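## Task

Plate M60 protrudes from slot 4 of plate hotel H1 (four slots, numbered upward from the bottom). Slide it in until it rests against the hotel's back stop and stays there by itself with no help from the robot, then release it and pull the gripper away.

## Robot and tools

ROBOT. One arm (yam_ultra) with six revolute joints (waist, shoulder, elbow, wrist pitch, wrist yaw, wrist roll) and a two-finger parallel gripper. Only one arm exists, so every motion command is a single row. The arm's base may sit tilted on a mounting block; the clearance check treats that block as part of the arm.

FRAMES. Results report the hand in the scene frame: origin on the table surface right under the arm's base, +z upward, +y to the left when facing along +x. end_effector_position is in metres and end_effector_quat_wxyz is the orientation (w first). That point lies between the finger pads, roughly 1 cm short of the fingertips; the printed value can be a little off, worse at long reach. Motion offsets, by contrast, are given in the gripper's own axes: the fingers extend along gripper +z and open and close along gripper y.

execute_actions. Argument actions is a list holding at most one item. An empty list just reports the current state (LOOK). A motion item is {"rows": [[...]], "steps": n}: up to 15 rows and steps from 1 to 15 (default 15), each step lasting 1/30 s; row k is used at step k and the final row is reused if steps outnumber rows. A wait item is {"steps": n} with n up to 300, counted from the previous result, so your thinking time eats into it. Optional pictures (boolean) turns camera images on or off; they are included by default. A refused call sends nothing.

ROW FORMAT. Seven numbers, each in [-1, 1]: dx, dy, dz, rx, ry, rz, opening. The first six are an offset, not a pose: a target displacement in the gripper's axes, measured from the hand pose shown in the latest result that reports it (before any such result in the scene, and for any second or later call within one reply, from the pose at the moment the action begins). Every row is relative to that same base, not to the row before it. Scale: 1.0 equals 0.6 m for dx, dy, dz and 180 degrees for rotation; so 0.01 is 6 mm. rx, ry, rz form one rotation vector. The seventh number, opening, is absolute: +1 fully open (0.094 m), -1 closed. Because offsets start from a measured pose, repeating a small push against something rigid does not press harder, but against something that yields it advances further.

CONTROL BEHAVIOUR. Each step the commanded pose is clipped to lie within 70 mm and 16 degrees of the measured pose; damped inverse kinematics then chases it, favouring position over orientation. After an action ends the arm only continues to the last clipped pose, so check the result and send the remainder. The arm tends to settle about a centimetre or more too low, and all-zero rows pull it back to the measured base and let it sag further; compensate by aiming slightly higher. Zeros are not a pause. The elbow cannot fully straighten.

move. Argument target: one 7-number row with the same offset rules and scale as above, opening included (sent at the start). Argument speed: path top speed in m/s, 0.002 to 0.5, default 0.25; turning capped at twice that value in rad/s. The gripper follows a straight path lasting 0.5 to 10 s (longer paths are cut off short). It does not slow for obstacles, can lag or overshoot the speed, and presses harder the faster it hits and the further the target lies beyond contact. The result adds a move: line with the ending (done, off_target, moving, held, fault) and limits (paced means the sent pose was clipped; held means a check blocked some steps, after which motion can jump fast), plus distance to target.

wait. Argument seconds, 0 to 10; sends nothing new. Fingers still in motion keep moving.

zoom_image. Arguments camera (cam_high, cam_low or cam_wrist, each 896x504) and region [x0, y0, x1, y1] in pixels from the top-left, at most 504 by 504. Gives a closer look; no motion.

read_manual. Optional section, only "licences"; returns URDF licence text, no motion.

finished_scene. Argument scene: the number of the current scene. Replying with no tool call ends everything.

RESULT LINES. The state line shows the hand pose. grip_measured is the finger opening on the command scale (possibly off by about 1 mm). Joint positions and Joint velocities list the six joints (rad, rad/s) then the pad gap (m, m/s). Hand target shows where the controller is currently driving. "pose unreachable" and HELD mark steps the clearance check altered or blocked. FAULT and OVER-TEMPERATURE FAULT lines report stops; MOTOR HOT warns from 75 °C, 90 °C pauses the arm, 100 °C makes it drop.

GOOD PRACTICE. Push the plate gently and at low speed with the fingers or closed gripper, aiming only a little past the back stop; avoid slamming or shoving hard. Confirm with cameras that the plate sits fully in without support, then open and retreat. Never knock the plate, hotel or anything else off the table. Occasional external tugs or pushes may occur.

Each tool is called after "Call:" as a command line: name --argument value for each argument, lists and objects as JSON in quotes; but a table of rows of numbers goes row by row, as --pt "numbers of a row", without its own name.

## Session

Call:
execute_actions --actions '[]'

Scene clock: 0.00 s of 7200.00 s.
end_effector_position=(+0.0832, +0.4115, +0.1432) grip_measured=+1.000 end_effector_quat_wxyz=(-0.040, +0.172, +0.851, +0.494)
Joint positions: [ 1.049  0.766  0.214  0.828 -0.362  2.027  0.094]
Joint velocities: [-0.002 -0.007 -0.002 -0.037  0.007 -0.007  0.   ]
Hand target: +0.085, +0.413, +0.146; -0.034, +0.169, +0.850, +0.497

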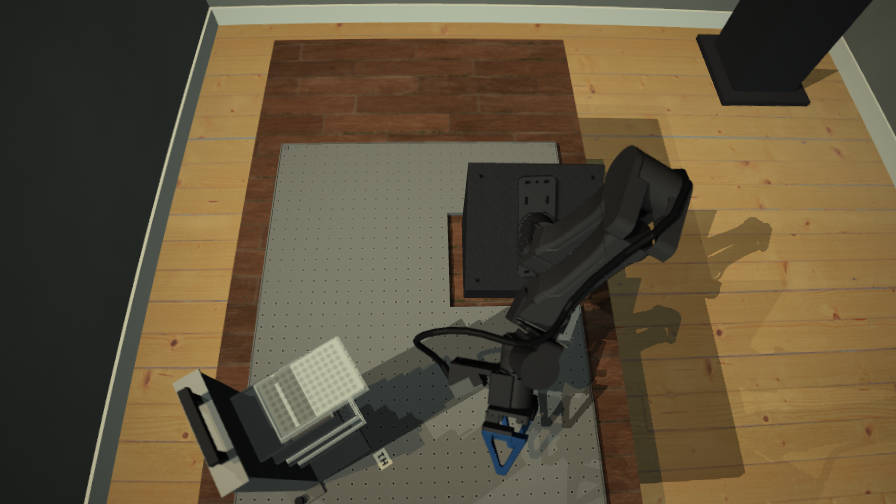

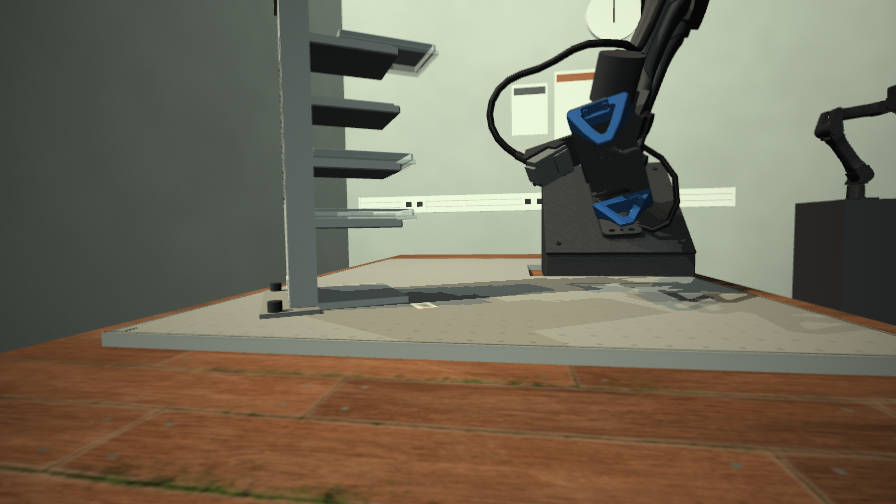

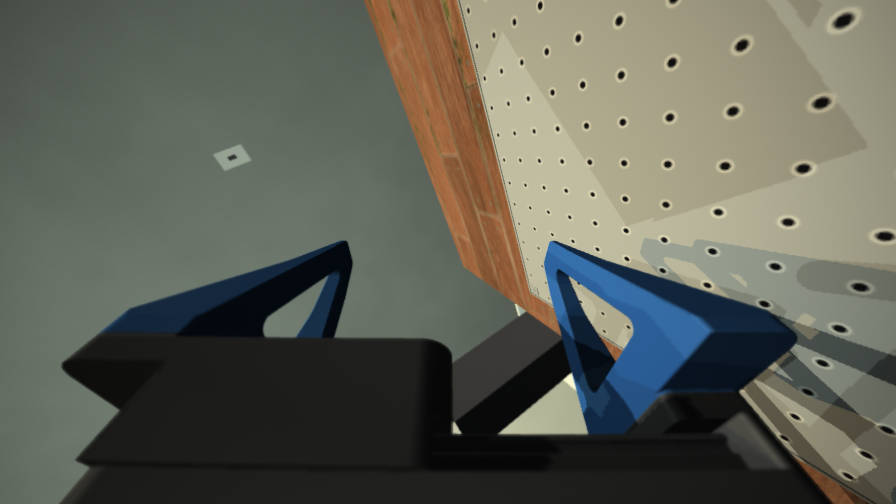

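Call:
move --target '[-0.222,0.137,-0.397,0.169,-0.23,-0.394,-1]' --speed 0.25

Scene clock: 5.97 s of 7200.00 s.
end_effector_position=(+0.2126, +0.2083, +0.2955) grip_measured=-0.997 end_effector_quat_wxyz=(+0.485, -0.189, +0.842, +0.140)
Joint positions: [-0.827  0.498  0.414 -0.291 -1.476  0.356  0.   ]
Joint velocities: [-0.007  0.027  0.037 -0.183  0.022 -0.139 -0.   ]
Hand target: +0.214, +0.210, +0.301; +0.489, -0.189, +0.841, +0.135
Off the commanded pose: 0.006 m, 3 deg.
move: off_target

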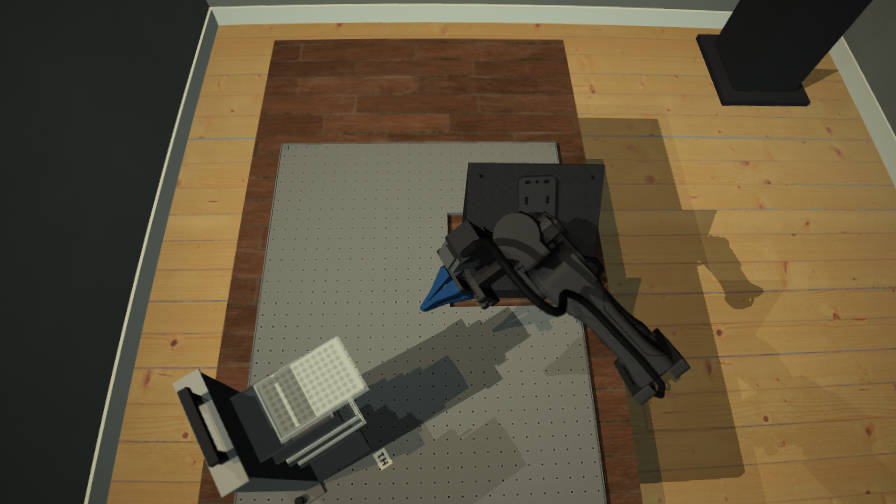

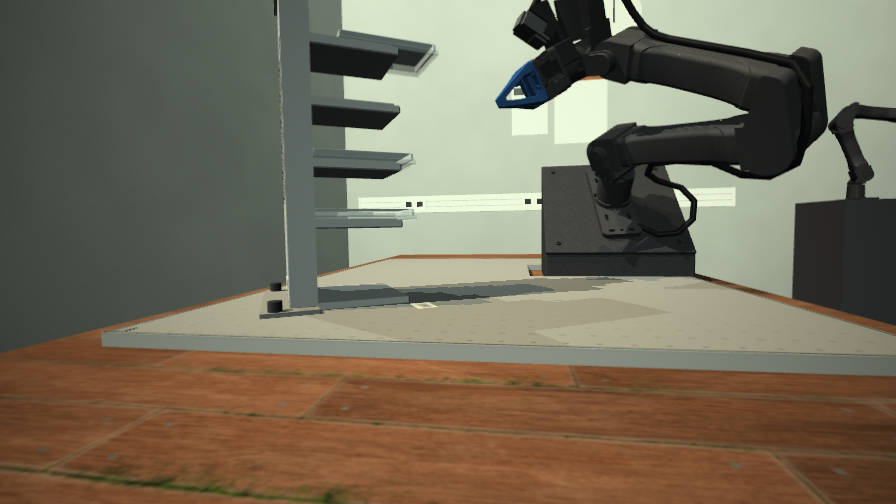

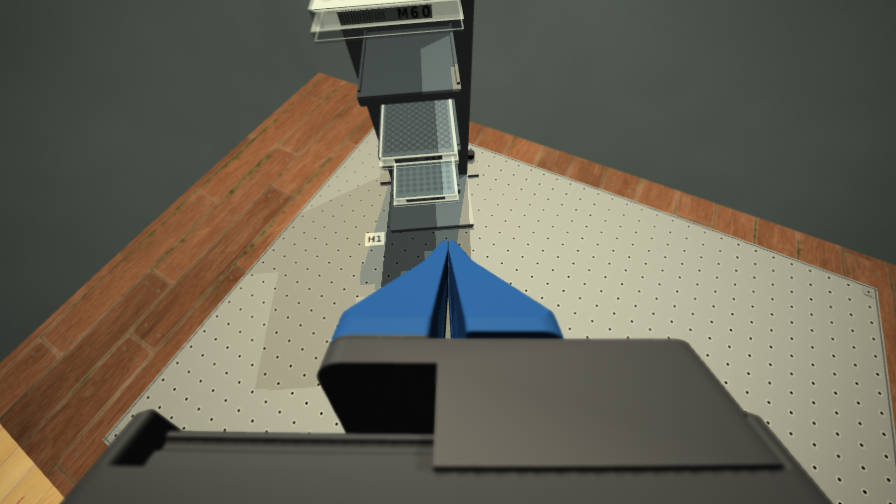

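Call:
move --target '[-0.107,0.058,0.112,0,0,0,-1]' --speed 0.15

Scene clock: 8.43 s of 7200.00 s.
end_effector_position=(+0.2733, +0.2737, +0.3100) grip_measured=-0.997 end_effector_quat_wxyz=(+0.472, -0.186, +0.850, +0.139)
Joint positions: [-0.327  0.717  0.617 -0.006 -0.997  0.652  0.   ]
Joint velocities: [-0.002  0.017  0.007 -0.022  0.037 -0.037  0.   ]
Hand target: +0.277, +0.279, +0.318; +0.482, -0.190, +0.844, +0.135
Off the commanded pose: 0.012 m, 2 deg.
move: off_target

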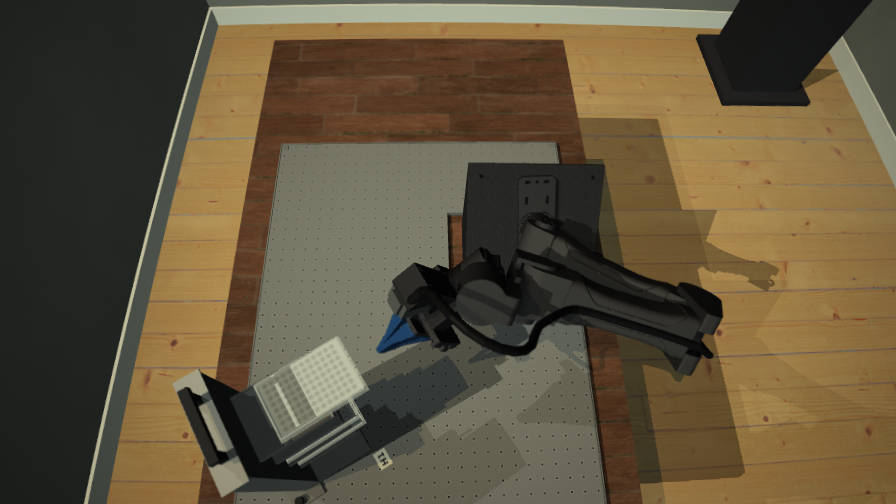

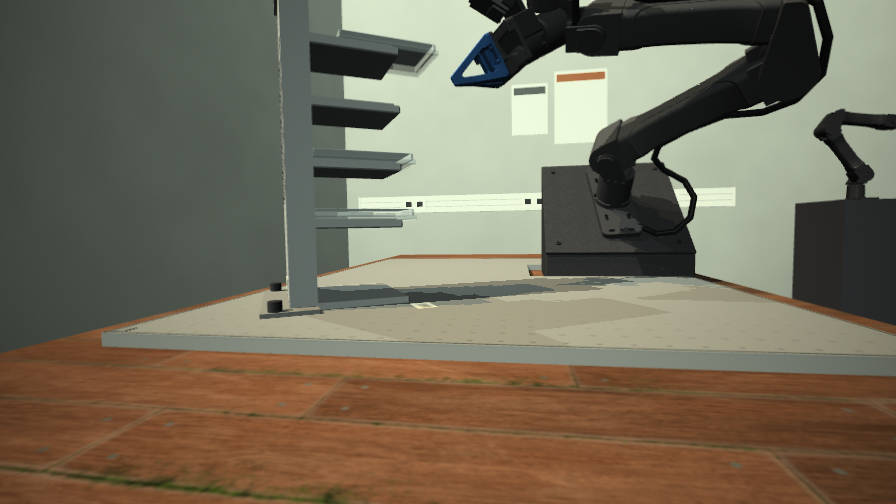

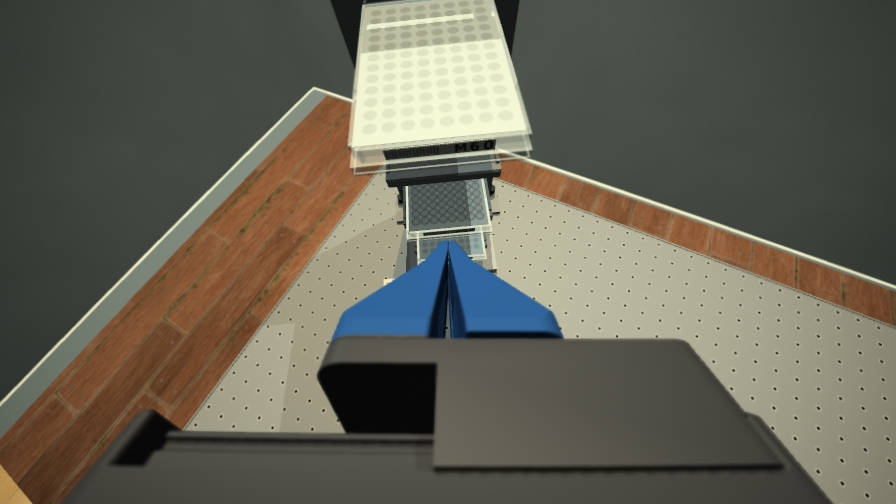

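Call:
move --target '[-0.074,0,0.035,0,0,0,-1]' --speed 0.06

Scene clock: 9.93 s of 7200.00 s.
end_effector_position=(+0.3063, +0.2860, +0.3297) grip_measured=-0.997 end_effector_quat_wxyz=(+0.463, -0.180, +0.856, +0.143)
Joint positions: [-0.313  0.899  0.772  0.    -0.996  0.653  0.   ]
Joint velocities: [ 0.007 -0.002 -0.007 -0.037 -0.037  0.007 -0.   ]
Hand target: +0.310, +0.291, +0.337; +0.472, -0.186, +0.850, +0.139
Off the commanded pose: 0.010 m, 1 deg.
move: done

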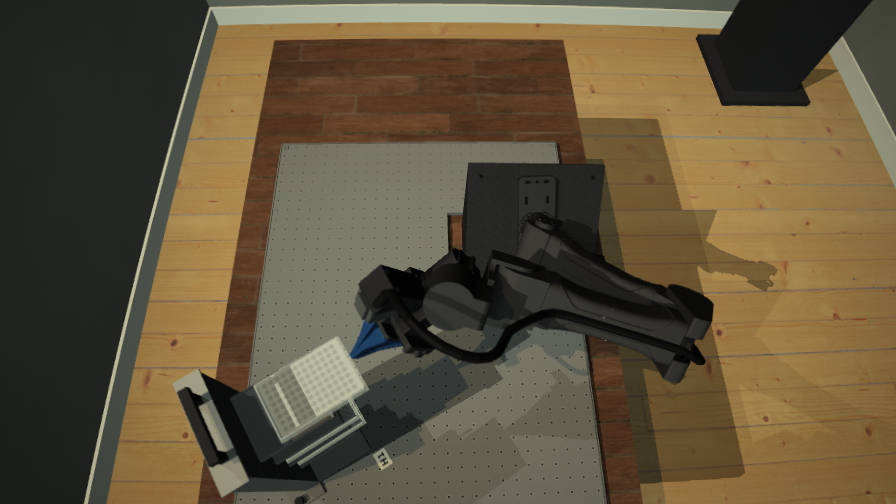

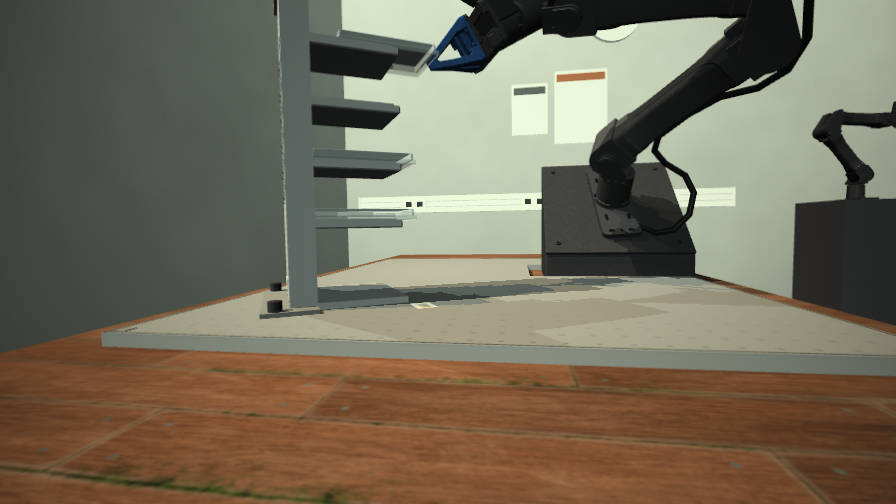

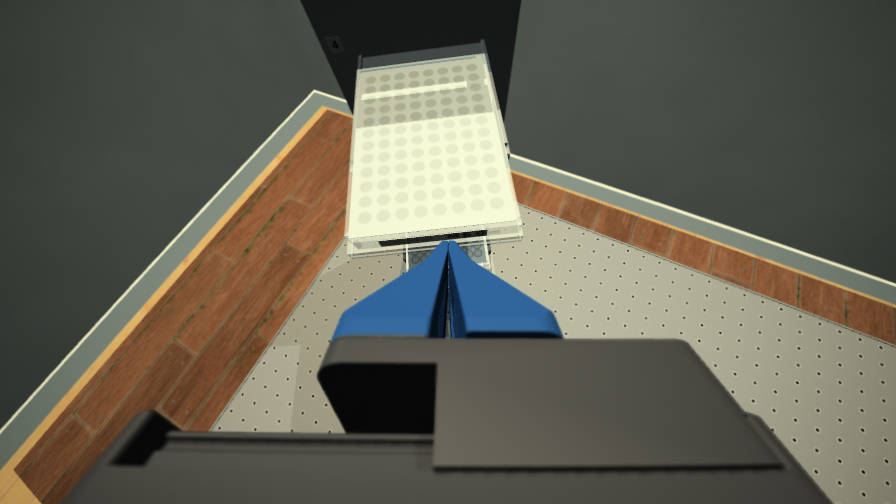

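Call:
move --target '[-0.055,0.015,0.056,0,0,0,-1]' --speed 0.04

Scene clock: 11.87 s of 7200.00 s.
end_effector_position=(+0.3360, +0.3089, +0.3320) grip_measured=-0.997 end_effector_quat_wxyz=(+0.449, -0.178, +0.863, +0.147)
Joint positions: [-0.218  1.036  0.913 -0.016 -0.926  0.665  0.   ]
Joint velocities: [-0.002  0.002  0.007 -0.051  0.007  0.007 -0.001]
Hand target: +0.343, +0.314, +0.340; +0.463, -0.181, +0.856, +0.142
Off the commanded pose: 0.013 m, 2 deg.
move: off_target

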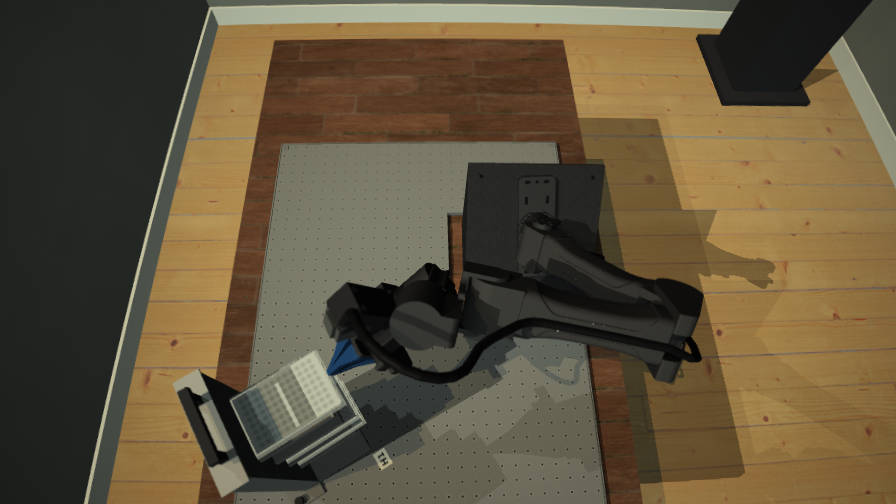

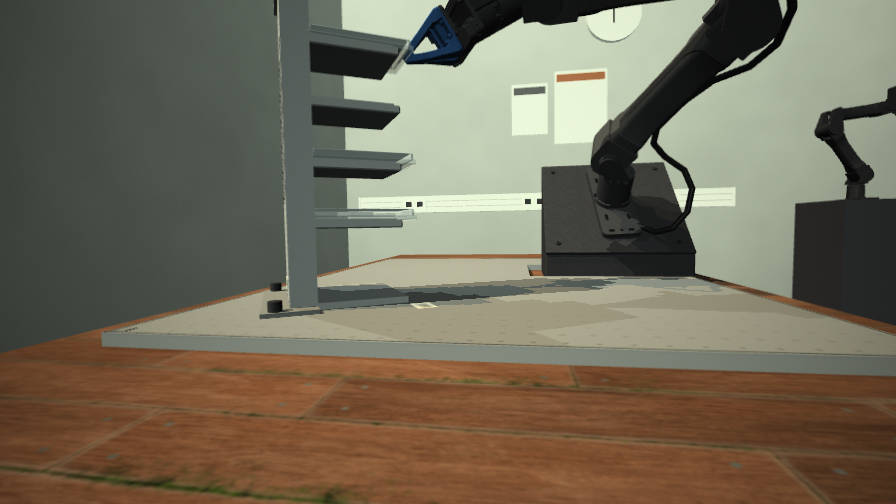

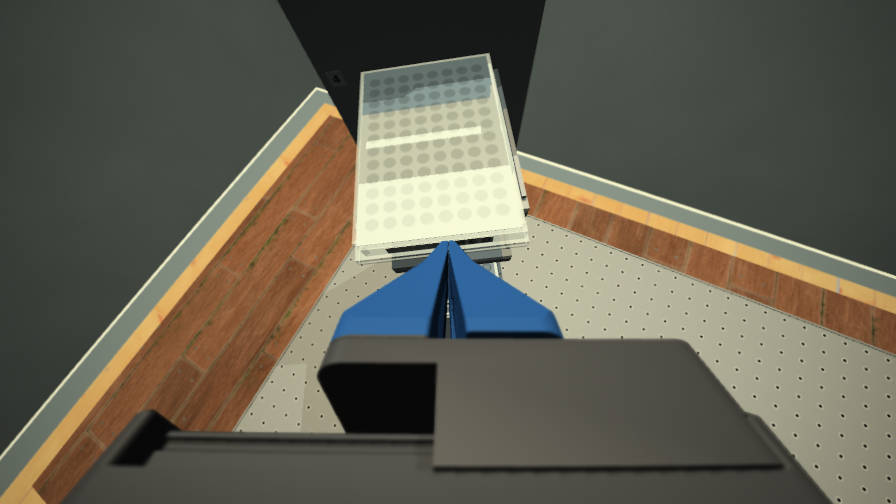

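Call:
move --target '[-0.04,0,0.03,0,0,0,-1]' --speed 0.03

Scene clock: 13.40 s of 7200.00 s.
end_effector_position=(+0.3371, +0.3097, +0.3305) grip_measured=-0.997 end_effector_quat_wxyz=(+0.418, -0.152, +0.882, +0.156)
Joint positions: [-0.227  1.077  0.985 -0.131 -0.969  0.665  0.   ]
Joint velocities: [-0.012 -0.027  0.002 -0.051  0.007 -0.066  0.   ]
Hand target: +0.358, +0.320, +0.342; +0.448, -0.178, +0.864, +0.147
Off the commanded pose: 0.029 m, 5 deg.
move: off_target

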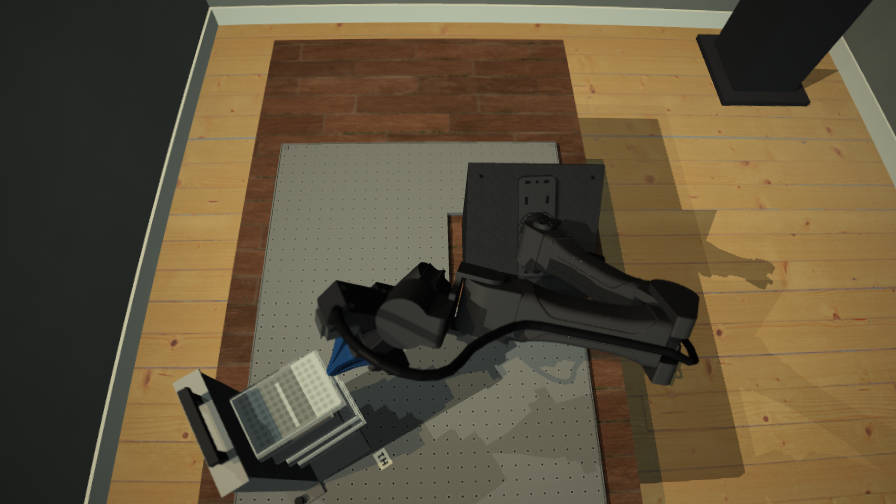

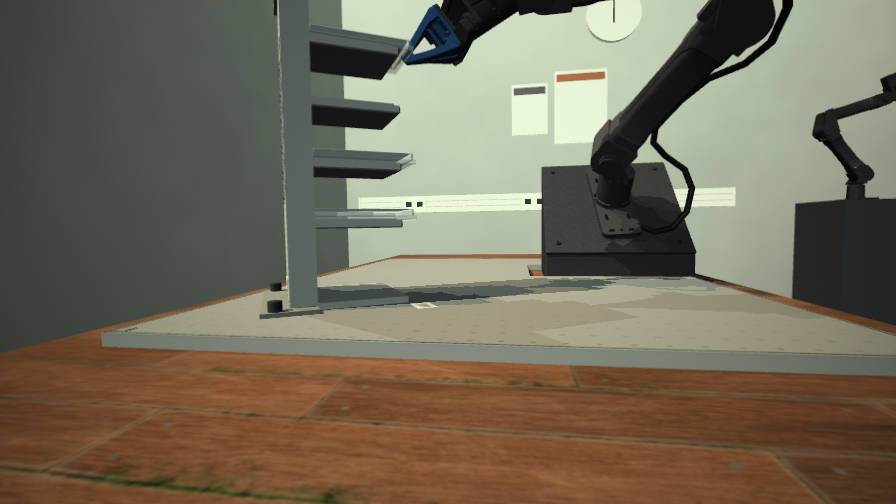

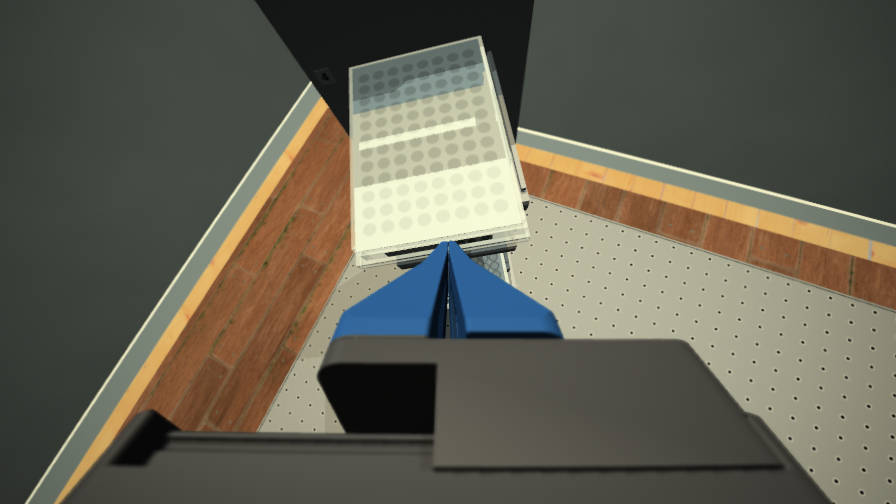

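At the stop.

Call:
move --target '[0.07,0,-0.15,0,0,0,-1]' --speed 0.2

Call:
finished_scene --scene 2

Scene clock: 15.23 s of 7200.00 s.
end_effector_position=(+0.2492, +0.2670, +0.3474) grip_measured=-0.997 end_effector_quat_wxyz=(+0.417, -0.151, +0.881, +0.165)
Joint positions: [-0.633  0.853  0.901 -0.625 -1.363  0.293  0.   ]
Joint velocities: [-0.002  0.037  0.042 -0.154 -0.066 -0.081 -0.002]
Hand target: +0.250, +0.267, +0.353; +0.421, -0.151, +0.880, +0.161
Off the commanded pose: 0.004 m, 1 deg.
move: done

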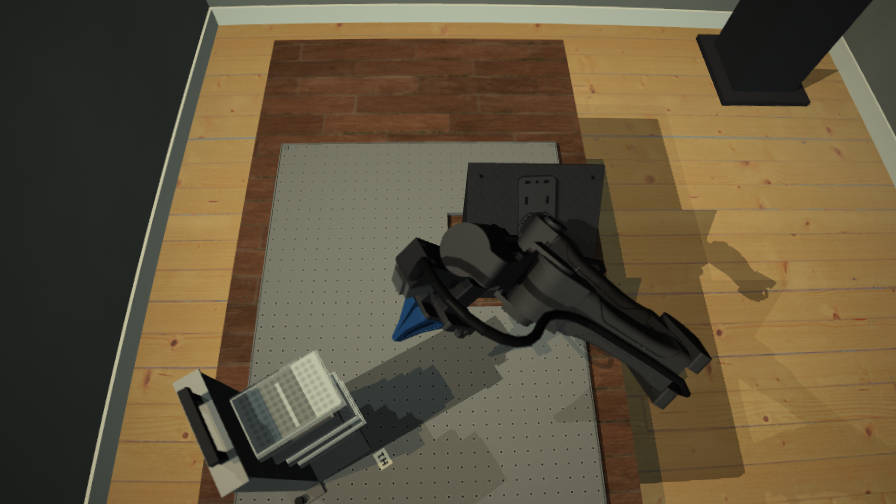

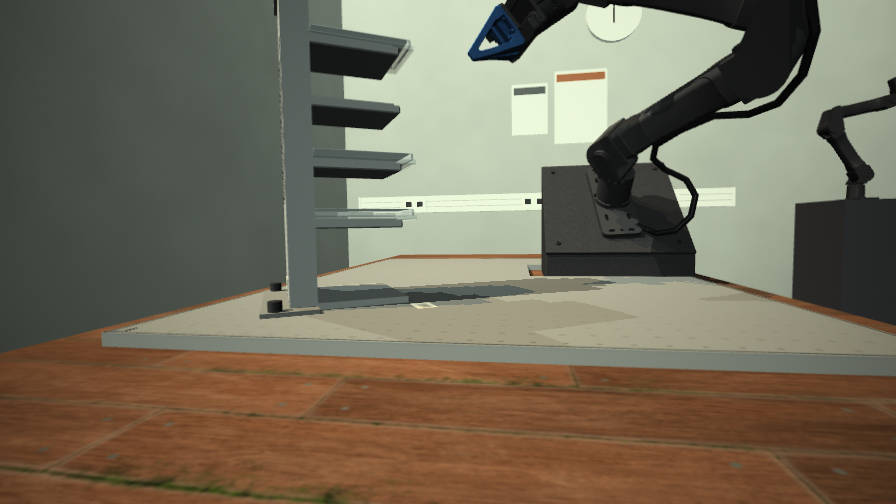

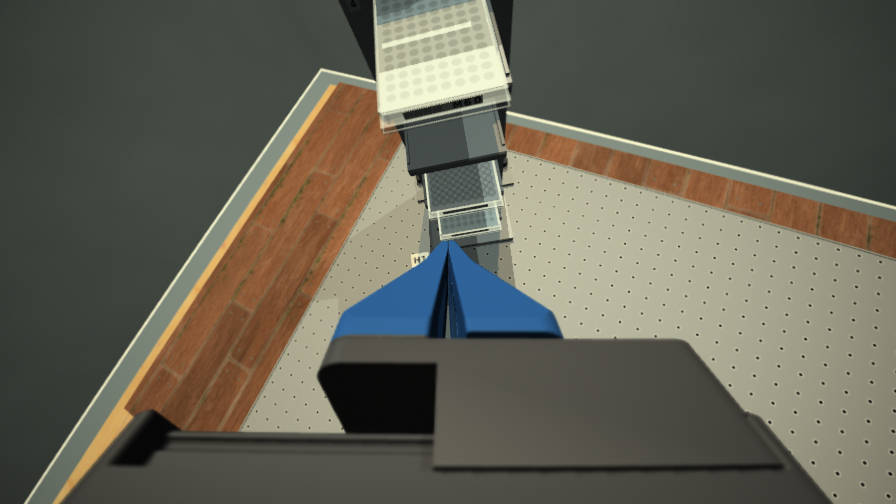

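The scene is finished: the task was done.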